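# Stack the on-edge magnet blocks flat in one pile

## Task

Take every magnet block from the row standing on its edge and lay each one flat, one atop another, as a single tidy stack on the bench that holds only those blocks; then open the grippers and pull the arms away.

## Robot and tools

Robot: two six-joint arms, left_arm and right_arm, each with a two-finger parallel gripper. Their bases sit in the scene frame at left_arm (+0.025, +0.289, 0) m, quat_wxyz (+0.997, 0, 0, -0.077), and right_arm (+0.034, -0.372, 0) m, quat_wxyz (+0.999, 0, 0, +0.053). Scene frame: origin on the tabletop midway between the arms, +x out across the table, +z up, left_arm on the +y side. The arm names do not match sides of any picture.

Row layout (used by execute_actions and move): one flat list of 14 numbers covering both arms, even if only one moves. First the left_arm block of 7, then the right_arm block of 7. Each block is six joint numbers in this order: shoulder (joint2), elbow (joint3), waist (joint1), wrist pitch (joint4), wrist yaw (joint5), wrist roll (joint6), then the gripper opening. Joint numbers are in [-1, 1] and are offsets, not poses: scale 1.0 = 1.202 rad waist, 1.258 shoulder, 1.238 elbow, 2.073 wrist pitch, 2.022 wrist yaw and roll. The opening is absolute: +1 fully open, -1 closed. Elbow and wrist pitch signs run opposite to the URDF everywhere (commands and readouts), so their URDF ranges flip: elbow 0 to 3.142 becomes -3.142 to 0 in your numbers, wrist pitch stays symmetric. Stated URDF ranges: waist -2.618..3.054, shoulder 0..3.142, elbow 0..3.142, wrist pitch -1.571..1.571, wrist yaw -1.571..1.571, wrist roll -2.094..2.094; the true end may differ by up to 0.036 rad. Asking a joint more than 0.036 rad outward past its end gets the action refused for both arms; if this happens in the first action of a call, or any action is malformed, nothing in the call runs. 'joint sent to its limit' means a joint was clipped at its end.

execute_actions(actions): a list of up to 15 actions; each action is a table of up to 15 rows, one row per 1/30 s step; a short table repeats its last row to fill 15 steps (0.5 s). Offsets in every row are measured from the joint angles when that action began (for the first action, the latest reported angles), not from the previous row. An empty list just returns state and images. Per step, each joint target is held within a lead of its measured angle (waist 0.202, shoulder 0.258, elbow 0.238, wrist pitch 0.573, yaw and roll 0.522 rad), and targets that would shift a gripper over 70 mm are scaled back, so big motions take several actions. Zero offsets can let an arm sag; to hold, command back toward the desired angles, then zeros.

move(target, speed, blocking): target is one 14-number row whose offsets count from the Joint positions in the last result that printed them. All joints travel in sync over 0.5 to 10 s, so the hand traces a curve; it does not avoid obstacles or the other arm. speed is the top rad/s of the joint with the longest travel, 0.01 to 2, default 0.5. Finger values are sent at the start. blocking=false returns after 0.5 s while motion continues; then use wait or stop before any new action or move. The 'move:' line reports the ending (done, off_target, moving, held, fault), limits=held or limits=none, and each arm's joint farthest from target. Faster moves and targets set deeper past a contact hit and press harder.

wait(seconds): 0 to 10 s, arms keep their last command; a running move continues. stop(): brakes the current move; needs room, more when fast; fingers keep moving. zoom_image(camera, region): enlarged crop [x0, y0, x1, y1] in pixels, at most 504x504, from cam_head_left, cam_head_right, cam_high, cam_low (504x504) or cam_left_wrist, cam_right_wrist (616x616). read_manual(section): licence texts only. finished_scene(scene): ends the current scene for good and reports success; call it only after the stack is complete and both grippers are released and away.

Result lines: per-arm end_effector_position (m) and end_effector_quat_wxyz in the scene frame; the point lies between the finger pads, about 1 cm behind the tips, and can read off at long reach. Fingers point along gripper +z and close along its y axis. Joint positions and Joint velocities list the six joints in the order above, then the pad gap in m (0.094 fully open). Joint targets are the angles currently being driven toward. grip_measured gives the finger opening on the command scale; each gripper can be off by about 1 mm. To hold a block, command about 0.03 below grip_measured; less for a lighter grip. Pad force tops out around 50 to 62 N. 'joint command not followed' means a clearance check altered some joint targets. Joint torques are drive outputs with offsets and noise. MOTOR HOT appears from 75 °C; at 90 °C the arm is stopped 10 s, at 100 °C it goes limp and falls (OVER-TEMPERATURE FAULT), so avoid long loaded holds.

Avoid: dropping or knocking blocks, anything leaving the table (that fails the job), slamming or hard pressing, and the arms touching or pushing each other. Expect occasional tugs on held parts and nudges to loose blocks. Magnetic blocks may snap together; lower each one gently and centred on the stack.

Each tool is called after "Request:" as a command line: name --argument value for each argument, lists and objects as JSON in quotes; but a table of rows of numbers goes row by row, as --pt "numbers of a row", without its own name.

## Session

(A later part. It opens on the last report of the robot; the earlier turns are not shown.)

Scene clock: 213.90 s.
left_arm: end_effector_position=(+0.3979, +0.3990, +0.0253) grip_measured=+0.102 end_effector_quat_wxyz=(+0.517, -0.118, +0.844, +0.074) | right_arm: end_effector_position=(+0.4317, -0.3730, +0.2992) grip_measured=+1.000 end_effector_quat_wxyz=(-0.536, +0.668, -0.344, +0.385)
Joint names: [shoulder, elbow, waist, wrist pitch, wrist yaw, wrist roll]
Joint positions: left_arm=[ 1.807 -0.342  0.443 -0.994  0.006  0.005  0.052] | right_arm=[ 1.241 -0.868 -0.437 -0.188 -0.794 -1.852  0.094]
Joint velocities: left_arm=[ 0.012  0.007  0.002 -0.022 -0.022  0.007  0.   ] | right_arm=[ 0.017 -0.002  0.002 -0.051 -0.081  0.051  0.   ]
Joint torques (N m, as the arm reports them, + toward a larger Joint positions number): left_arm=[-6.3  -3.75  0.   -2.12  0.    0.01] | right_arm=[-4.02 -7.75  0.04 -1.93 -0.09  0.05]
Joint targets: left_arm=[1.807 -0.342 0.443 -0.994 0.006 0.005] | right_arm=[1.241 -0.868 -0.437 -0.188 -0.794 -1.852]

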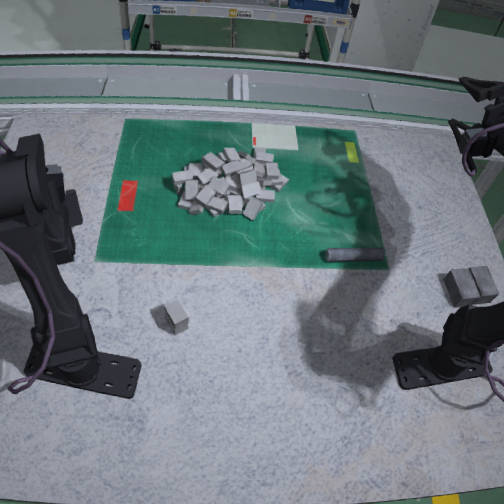

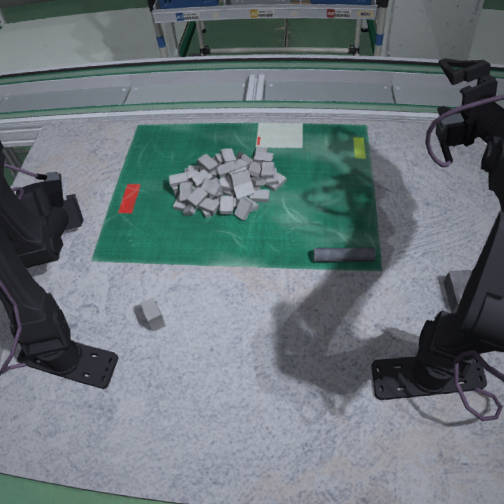

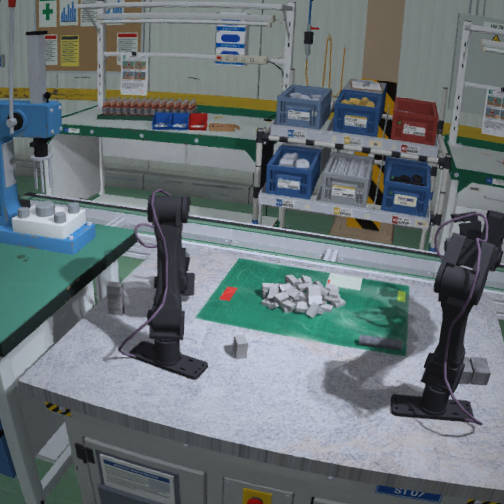

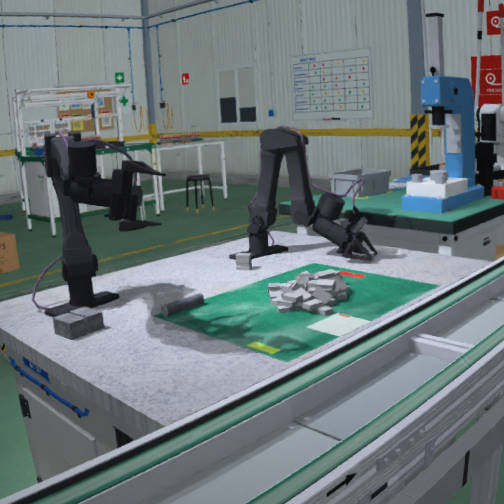

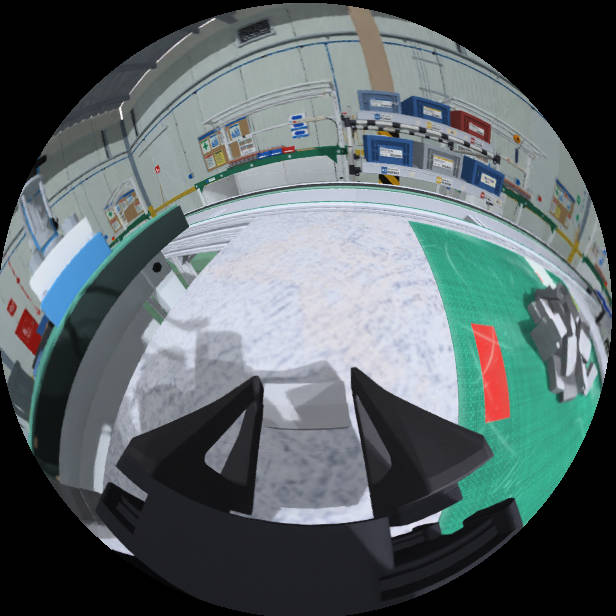

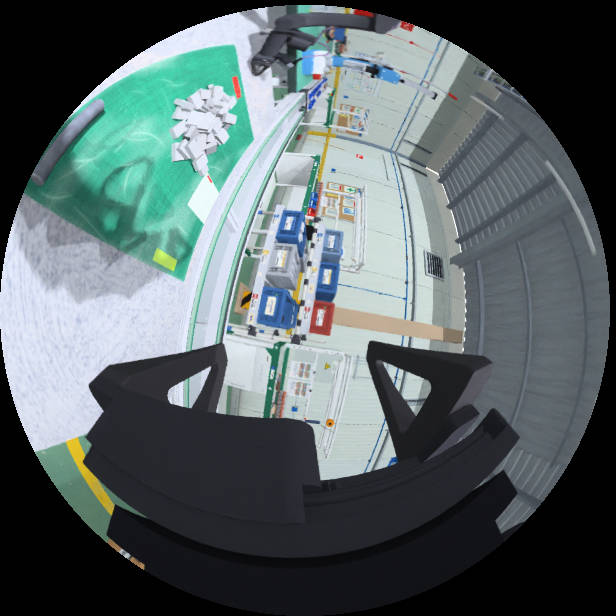

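Same correction, slightly larger.

Request:
move --target '[0,0.025,0.013,-0.011,0,0,0.1,0,0,0,0,0,0,1]' --speed 0.04

Request:
execute_actions --actions '[[[0,0,0,0,0,0,-0.12,0,0,0,0,0,0,1]],[[0,0,0,0,0,0,-0.3,0,0,0,0,0,0,1]]]'

Request:
move --target '[-0.2,-0.09,0,0.1,0,0,-0.3,0,0,0,0,0,0,1]' --speed 0.15

Scene clock: 219.17 s.
left_arm: end_effector_position=(+0.3930, +0.3999, +0.0228) grip_measured=+0.102 end_effector_quat_wxyz=(+0.515, -0.121, +0.845, +0.075) | right_arm: end_effector_position=(+0.4317, -0.3730, +0.2992) grip_measured=+1.000 end_effector_quat_wxyz=(-0.536, +0.668, -0.344, +0.385)
Joint names: [shoulder, elbow, waist, wrist pitch, wrist yaw, wrist roll]
Joint positions: left_arm=[ 1.807 -0.326  0.448 -1.005  0.006  0.005  0.052] | right_arm=[ 1.241 -0.868 -0.437 -0.188 -0.794 -1.852  0.094]
Joint velocities: left_arm=[ 0.007 -0.002 -0.002  0.066  0.007 -0.051 -0.001] | right_arm=[ 0.007  0.017  0.007  0.037 -0.007  0.022  0.   ]
Joint torques (N m, as the arm reports them, + toward a larger Joint positions number): left_arm=[-6.19 -2.62  0.75 -2.23  0.   -0.01] | right_arm=[-3.98 -7.82  0.01 -1.93 -0.09  0.02]
Joint targets: left_arm=[1.807 -0.311 0.458 -1.017 0.006 0.005] | right_arm=[1.241 -0.868 -0.437 -0.188 -0.794 -1.852]
move: done; limits=none; left_arm: farthest joint: the elbow, 0.015 radians from its target (0.031 radians at the start); right_arm: farthest joint: the waist, 0.000 radians from its target (0.000 radians at the start)

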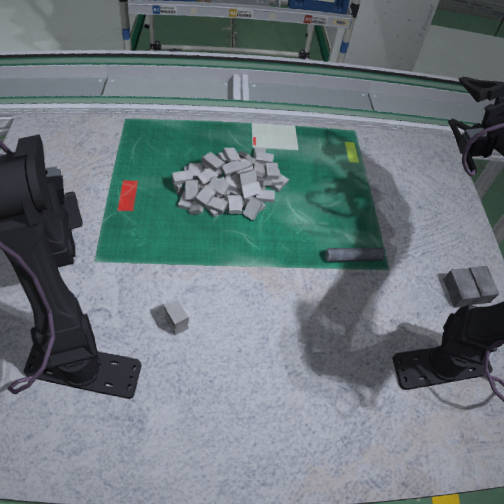

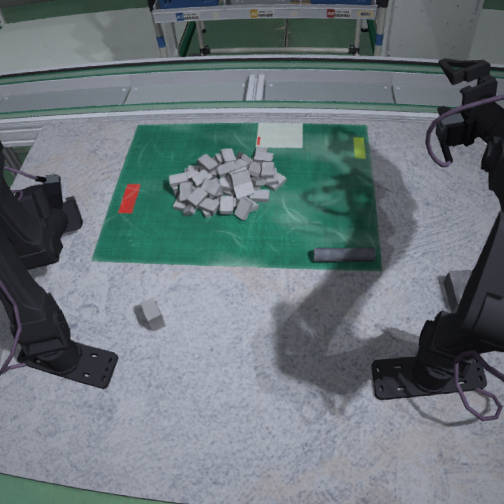

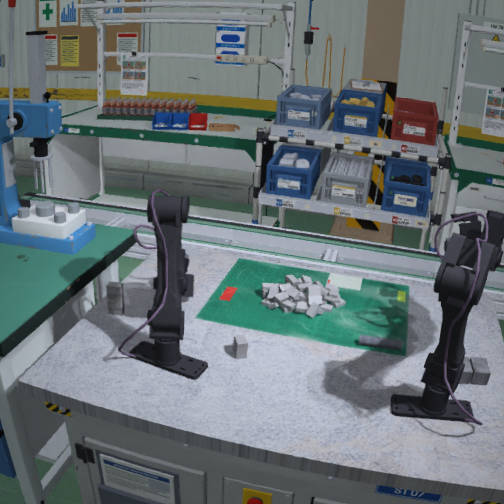

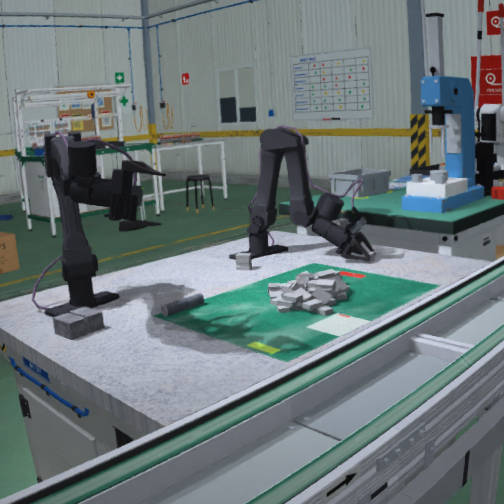

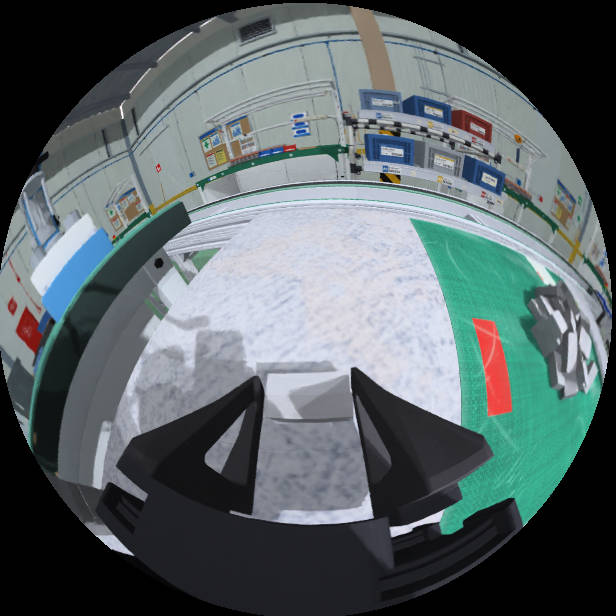

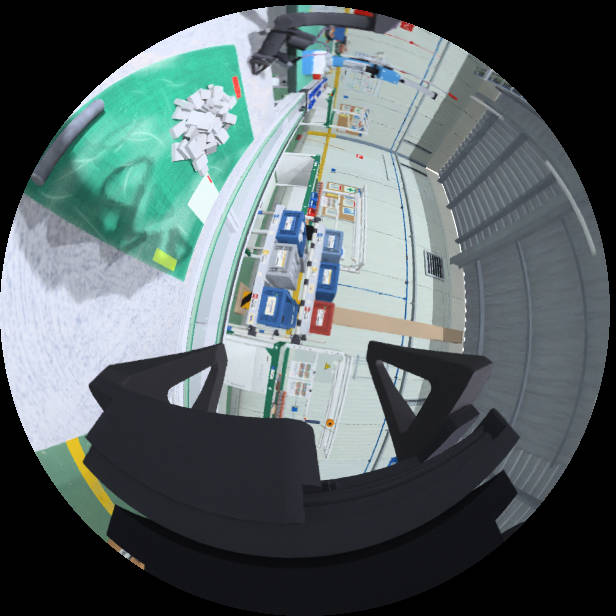

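Scene clock: 220.17 s.
left_arm: end_effector_position=(+0.3930, +0.3997, +0.0228) grip_measured=-0.141 end_effector_quat_wxyz=(+0.515, -0.121, +0.845, +0.074) | right_arm: end_effector_position=(+0.4317, -0.3730, +0.2992) grip_measured=+1.000 end_effector_quat_wxyz=(-0.536, +0.668, -0.344, +0.385)
Joint names: [shoulder, elbow, waist, wrist pitch, wrist yaw, wrist roll]
Joint positions: left_arm=[ 1.807 -0.326  0.448 -1.005  0.007  0.005  0.04 ] | right_arm=[ 1.241 -0.868 -0.437 -0.188 -0.794 -1.852  0.094]
Joint velocities: left_arm=[ 0.012  0.017  0.007  0.007 -0.037  0.007  0.   ] | right_arm=[ 0.002  0.007  0.007  0.007 -0.007  0.037  0.   ]
Joint torques (N m, as the arm reports them, + toward a larger Joint positions number): left_arm=[-6.18 -3.67 -0.02 -2.1   0.01  0.  ] | right_arm=[-4.03 -7.74  0.02 -1.92 -0.08  0.04]
Joint targets: left_arm=[1.807 -0.326 0.448 -1.005 0.007 0.005] | right_arm=[1.241 -0.868 -0.437 -0.188 -0.794 -1.852]

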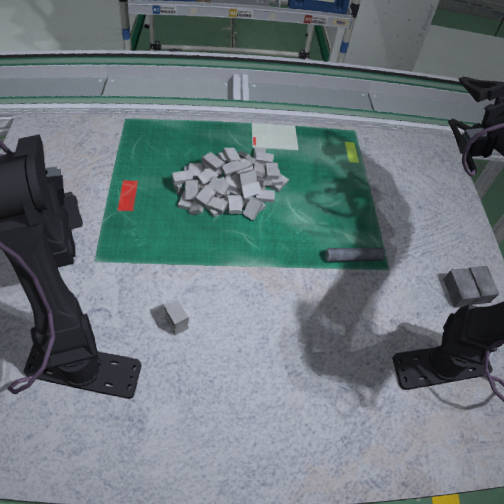

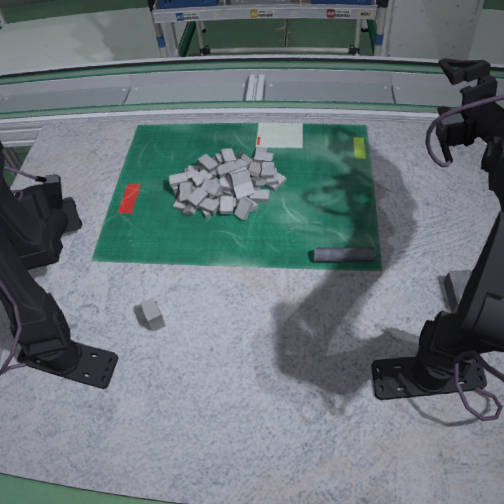

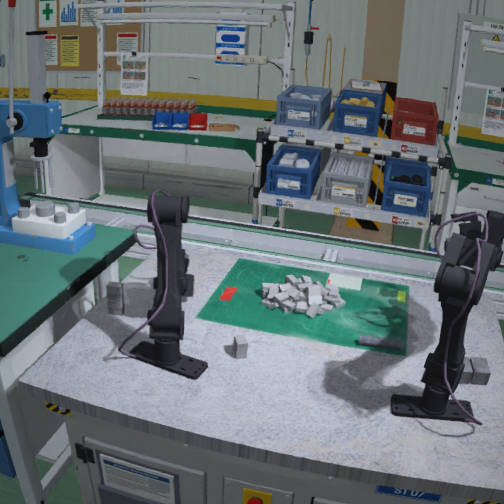

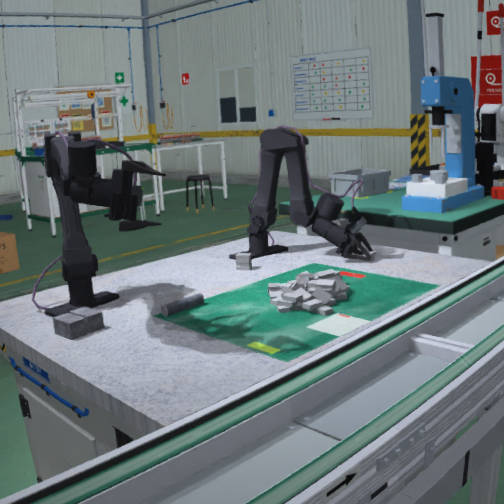

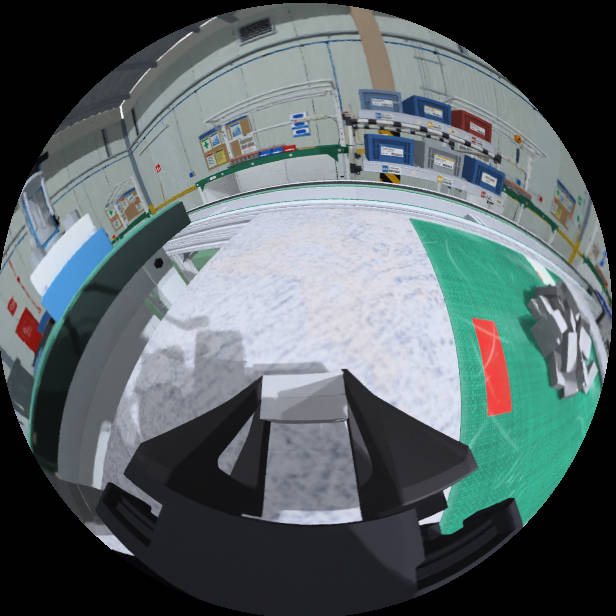

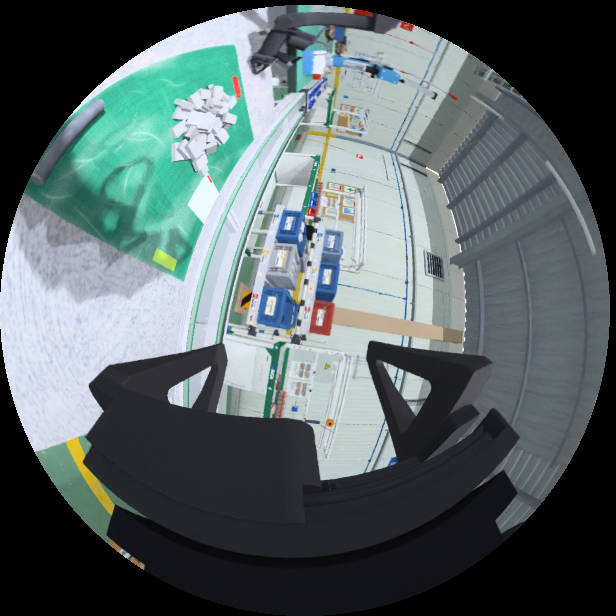

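Scene clock: 222.47 s.
left_arm: end_effector_position=(+0.4113, +0.4052, +0.0862) grip_measured=-0.141 end_effector_quat_wxyz=(+0.552, -0.117, +0.822, +0.080) | right_arm: end_effector_position=(+0.4317, -0.3730, +0.2992) grip_measured=+1.000 end_effector_quat_wxyz=(-0.536, +0.668, -0.344, +0.385)
Joint names: [shoulder, elbow, waist, wrist pitch, wrist yaw, wrist roll]
Joint positions: left_arm=[ 1.582 -0.41   0.448 -0.785  0.007  0.005  0.04 ] | right_arm=[ 1.241 -0.868 -0.437 -0.188 -0.794 -1.852  0.094]
Joint velocities: left_arm=[-0.012 -0.002  0.002 -0.022  0.007  0.037  0.001] | right_arm=[-0.007 -0.002  0.002 -0.007 -0.007  0.007  0.   ]
Joint torques (N m, as the arm reports them, + toward a larger Joint positions number): left_arm=[-7.7  -7.04 -0.01 -2.33  0.    0.  ] | right_arm=[-4.05 -7.82 -0.01 -1.91 -0.08  0.02]
Joint targets: left_arm=[1.555 -0.437 0.448 -0.798 0.007 0.005] | right_arm=[1.241 -0.868 -0.437 -0.188 -0.794 -1.852]
move: off_target (left_arm); limits=none; left_arm: farthest joint: the elbow, 0.028 radians from its target (0.112 radians at the start); right_arm: farthest joint: the waist, 0.000 radians from its target (0.000 radians at the start)

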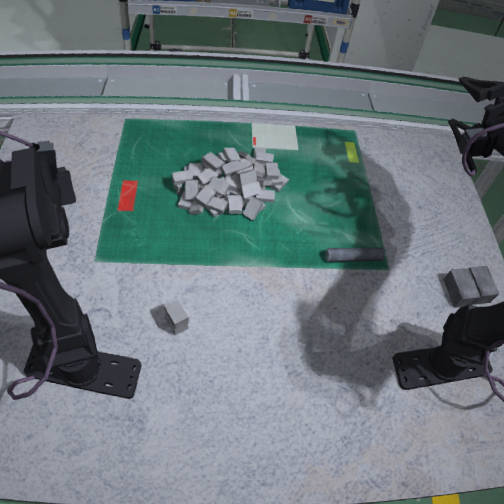

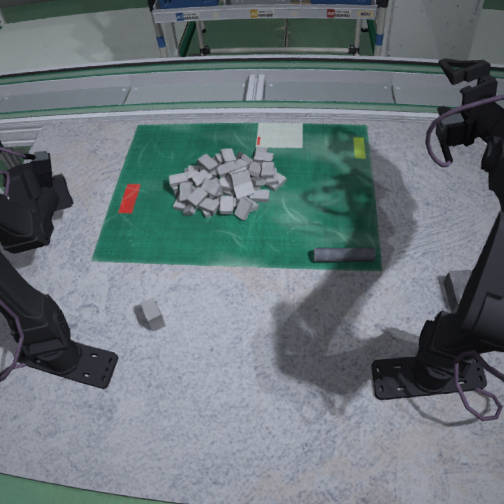

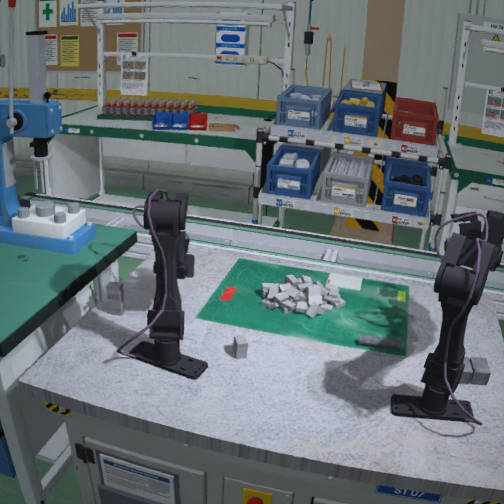

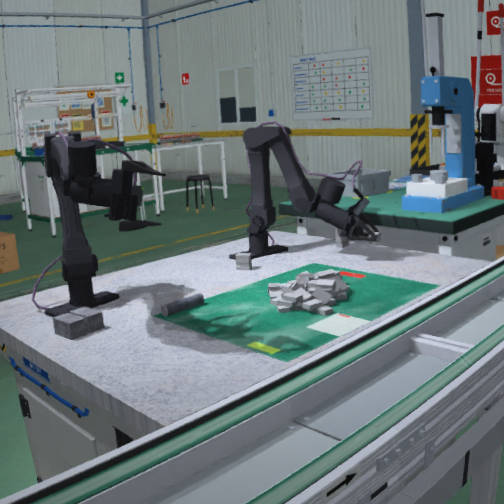

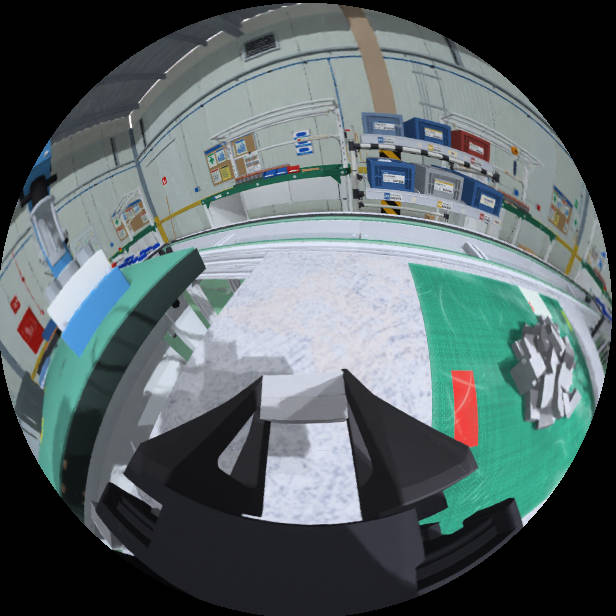

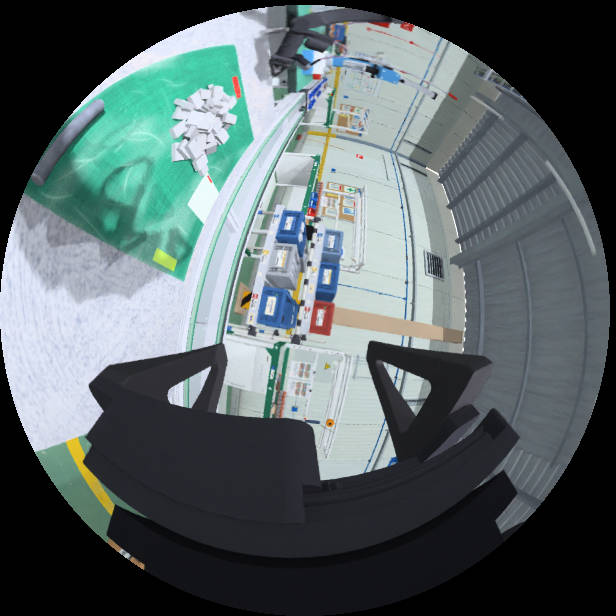

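Request:
move --target '[-0.124,-0.604,-0.548,0.686,0,0,-0.3,0,0,0,0,0,0,1]' --speed 0.6

Request:
move --target '[0.235,-0.11,-0.585,0.44,0,0,-0.3,0,0,0,0,0,0,1]' --speed 0.5

Scene clock: 229.47 s.
left_arm: end_effector_position=(+0.3835, +0.1540, +0.1570) grip_measured=-0.141 end_effector_quat_wxyz=(+0.297, +0.174, +0.937, -0.056) | right_arm: end_effector_position=(+0.4317, -0.3730, +0.2992) grip_measured=+1.000 end_effector_quat_wxyz=(-0.536, +0.668, -0.344, +0.385)
Joint names: [shoulder, elbow, waist, wrist pitch, wrist yaw, wrist roll]
Joint positions: left_arm=[ 1.451 -1.129 -0.204  0.635  0.007  0.005  0.04 ] | right_arm=[ 1.241 -0.868 -0.437 -0.188 -0.794 -1.852  0.094]
Joint velocities: left_arm=[-0.022  0.002 -0.017 -0.022  0.007 -0.081  0.001] | right_arm=[-0.017  0.007  0.002 -0.081  0.037  0.051  0.   ]
Joint torques (N m, as the arm reports them, + toward a larger Joint positions number): left_arm=[-8.02 -8.62 -0.44 -1.5   0.01  0.  ] | right_arm=[-4.03 -7.78  0.02 -1.93 -0.08  0.04]
Joint targets: left_arm=[1.426 -1.157 -0.210 0.637 0.007 0.005] | right_arm=[1.241 -0.868 -0.437 -0.188 -0.794 -1.852]
move: off_target (left_arm); limits=none; left_arm: farthest joint: the elbow, 0.028 radians from its target (0.748 radians at the start); right_arm: farthest joint: the waist, 0.000 radians from its target (0.000 radians at the start)

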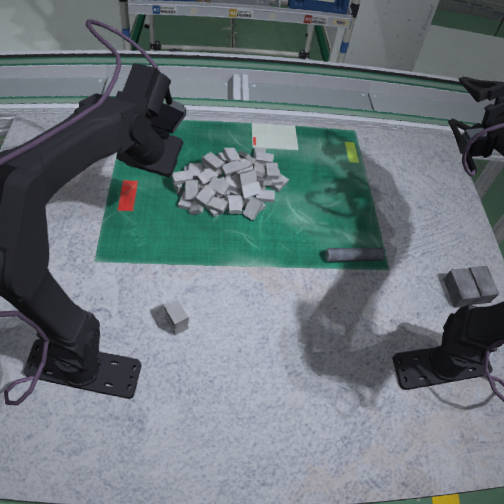

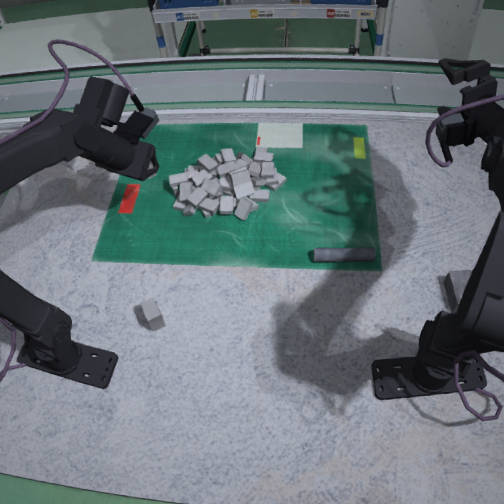

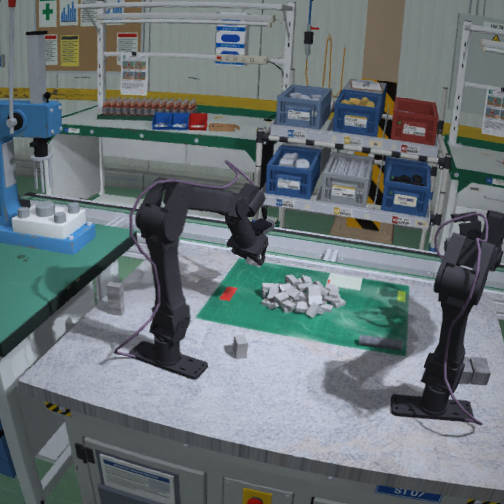

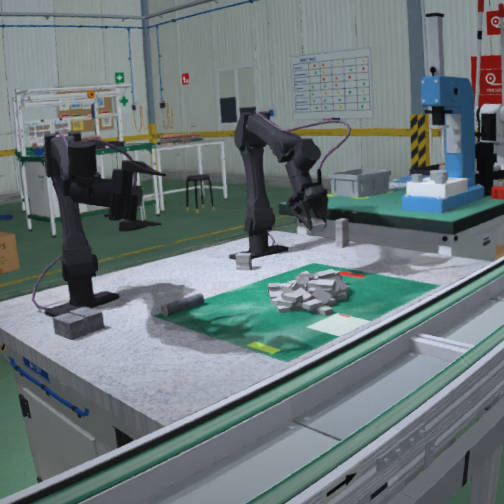

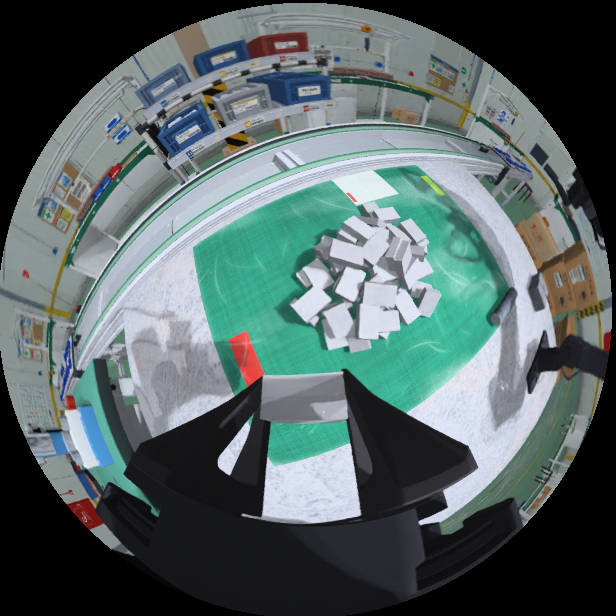

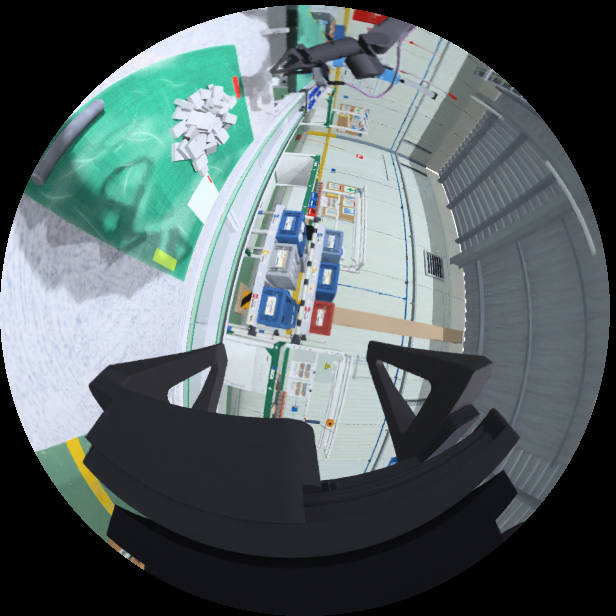

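Scene clock: 231.97 s.
left_arm: end_effector_position=(+0.1241, +0.1124, +0.0887) grip_measured=-0.141 end_effector_quat_wxyz=(-0.191, +0.494, +0.842, +0.107) | right_arm: end_effector_position=(+0.4317, -0.3730, +0.2992) grip_measured=+1.000 end_effector_quat_wxyz=(-0.536, +0.668, -0.344, +0.385)
Joint names: [shoulder, elbow, waist, wrist pitch, wrist yaw, wrist roll]
Joint positions: left_arm=[ 1.742 -1.239 -0.903  1.509  0.007  0.005  0.04 ] | right_arm=[ 1.241 -0.868 -0.437 -0.188 -0.794 -1.852  0.094]
Joint velocities: left_arm=[-0.007  0.022  0.007  0.051 -0.007  0.051  0.   ] | right_arm=[-0.002  0.027  0.002  0.051  0.11  -0.022  0.   ]
Joint torques (N m, as the arm reports them, + toward a larger Joint positions number): left_arm=[-6.58 -6.83 -0.43  1.16  0.01  0.  ] | right_arm=[-4.03 -7.78 -0.01 -1.93 -0.08  0.03]
Joint targets: left_arm=[1.747 -1.266 -0.908 1.547 0.007 0.005] | right_arm=[1.241 -0.868 -0.437 -0.188 -0.794 -1.852]
move: off_target (left_arm); limits=none; left_arm: farthest joint: the wrist pitch, 0.038 radians from its target (0.912 radians at the start); right_arm: farthest joint: the waist, 0.000 radians from its target (0.000 radians at the start)

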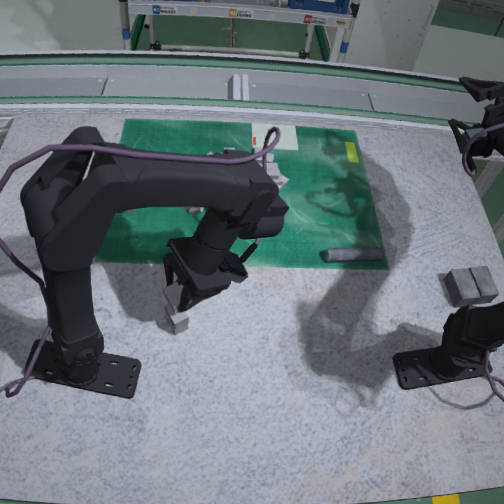

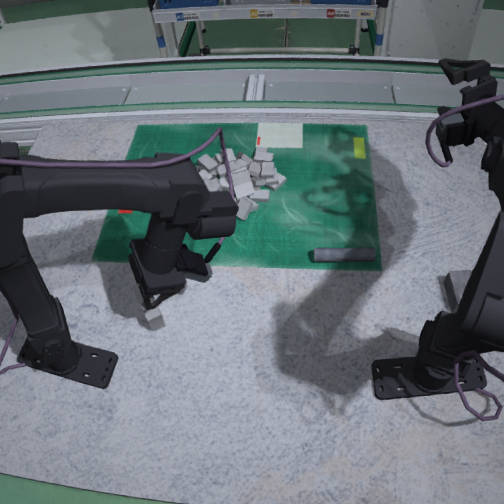

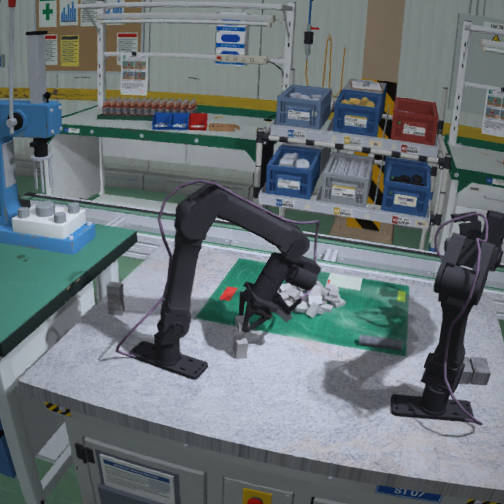

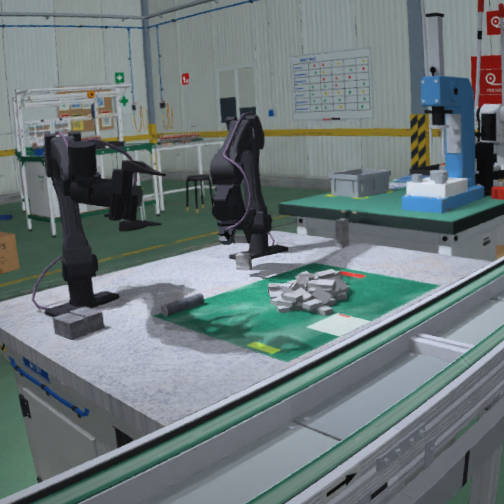

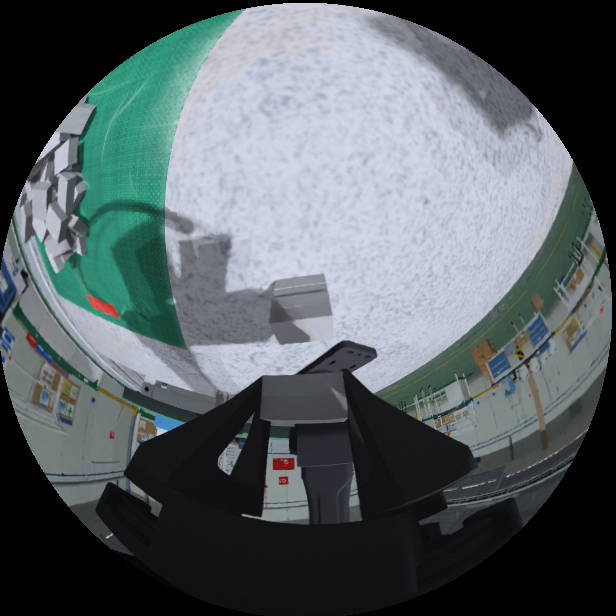

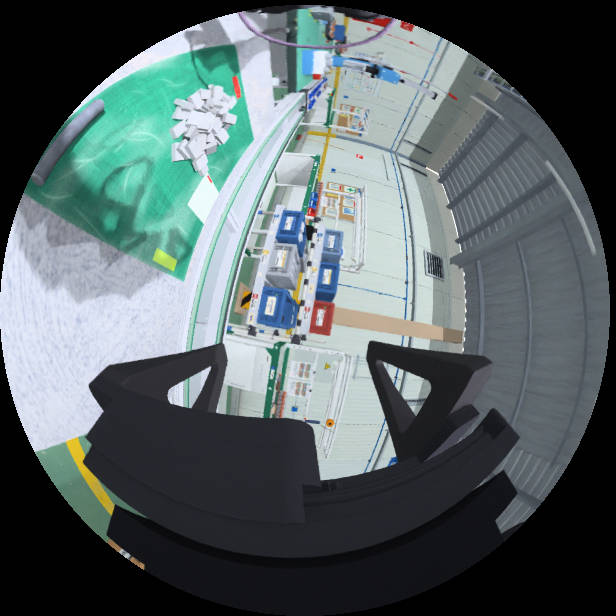

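Target z≈.054: 1.802, −1.155, 1.392.

Request:
move --target '[0.053,0.076,0.006,-0.056,0,0,-0.3,0,0,0,0,0,0,1]' --speed 0.06

Request:
zoom_image --camera "cam_left_wrist" --region '[230,290,390,440]'

Scene clock: 238.83 s.
left_arm: end_effector_position=(+0.1227, +0.1150, +0.0543) grip_measured=-0.141 end_effector_quat_wxyz=(-0.203, +0.492, +0.839, +0.114) | right_arm: end_effector_position=(+0.4317, -0.3730, +0.2992) grip_measured=+1.000 end_effector_quat_wxyz=(-0.536, +0.668, -0.344, +0.385)
Joint names: [shoulder, elbow, waist, wrist pitch, wrist yaw, wrist roll]
Joint positions: left_arm=[ 1.802 -1.155 -0.903  1.394  0.007  0.005  0.04 ] | right_arm=[ 1.241 -0.868 -0.437 -0.188 -0.794 -1.852  0.094]
Joint velocities: left_arm=[ 0.002  0.002 -0.012  0.037 -0.022 -0.051  0.001] | right_arm=[ 0.007 -0.007 -0.007  0.081  0.007 -0.007  0.   ]
Joint torques (N m, as the arm reports them, + toward a larger Joint positions number): left_arm=[-6.75 -3.9   0.56  0.77  0.01  0.01] | right_arm=[-3.98 -7.79  0.02 -1.93 -0.07  0.03]
Joint targets: left_arm=[1.809 -1.145 -0.896 1.393 0.007 0.005] | right_arm=[1.241 -0.868 -0.437 -0.188 -0.794 -1.852]
move: done; limits=none; left_arm: farthest joint: the elbow, 0.010 radians from its target (0.094 radians at the start); right_arm: farthest joint: the waist, 0.000 radians from its target (0.000 radians at the start)

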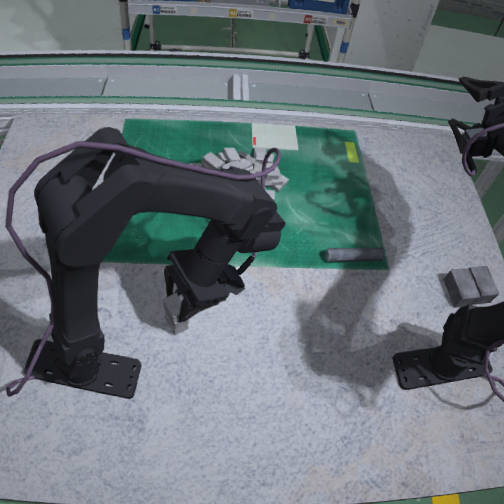

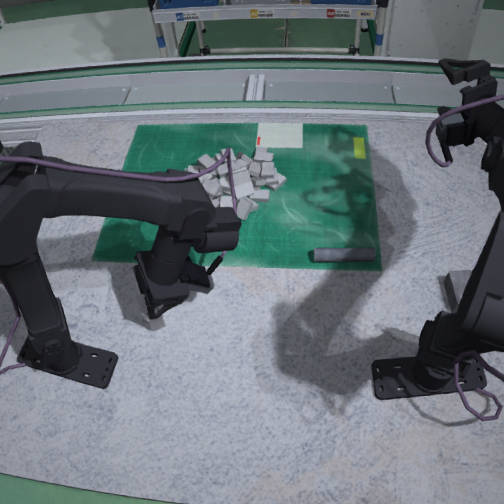

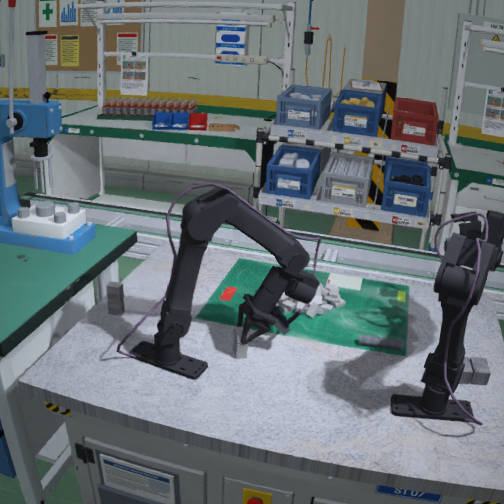

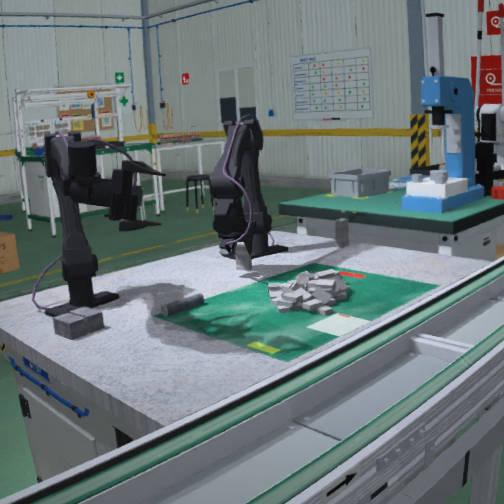

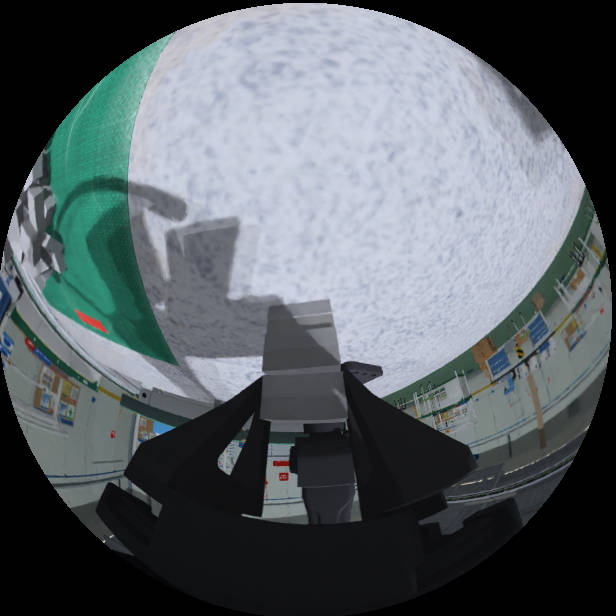

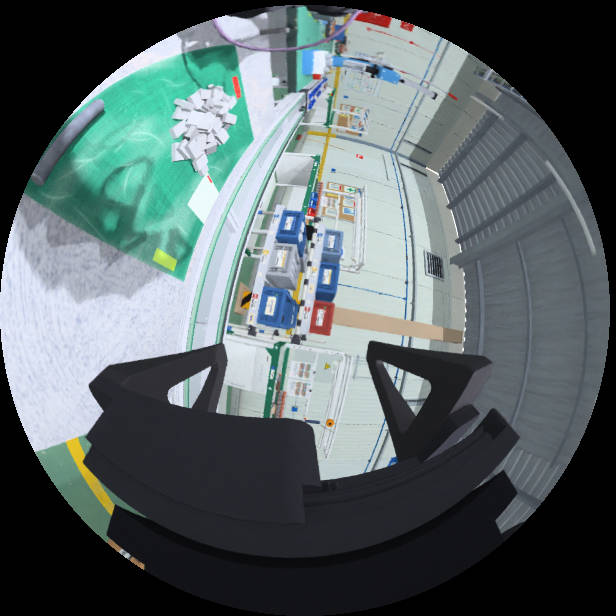

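Region (230, 290, 390, 440) of cam_left_wrist's 616x616 image, scaled by 3.150, with more detail than that image has; it fills the top 472 rows of this view, and the rest is white.

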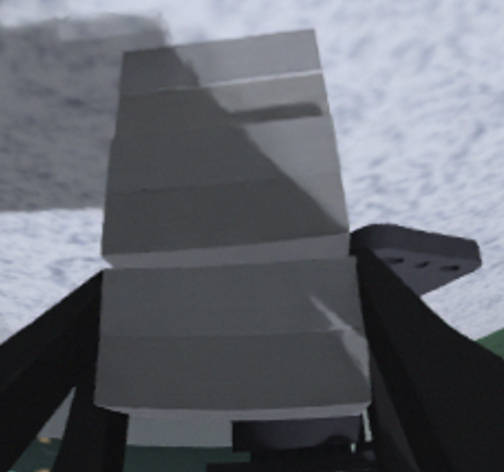

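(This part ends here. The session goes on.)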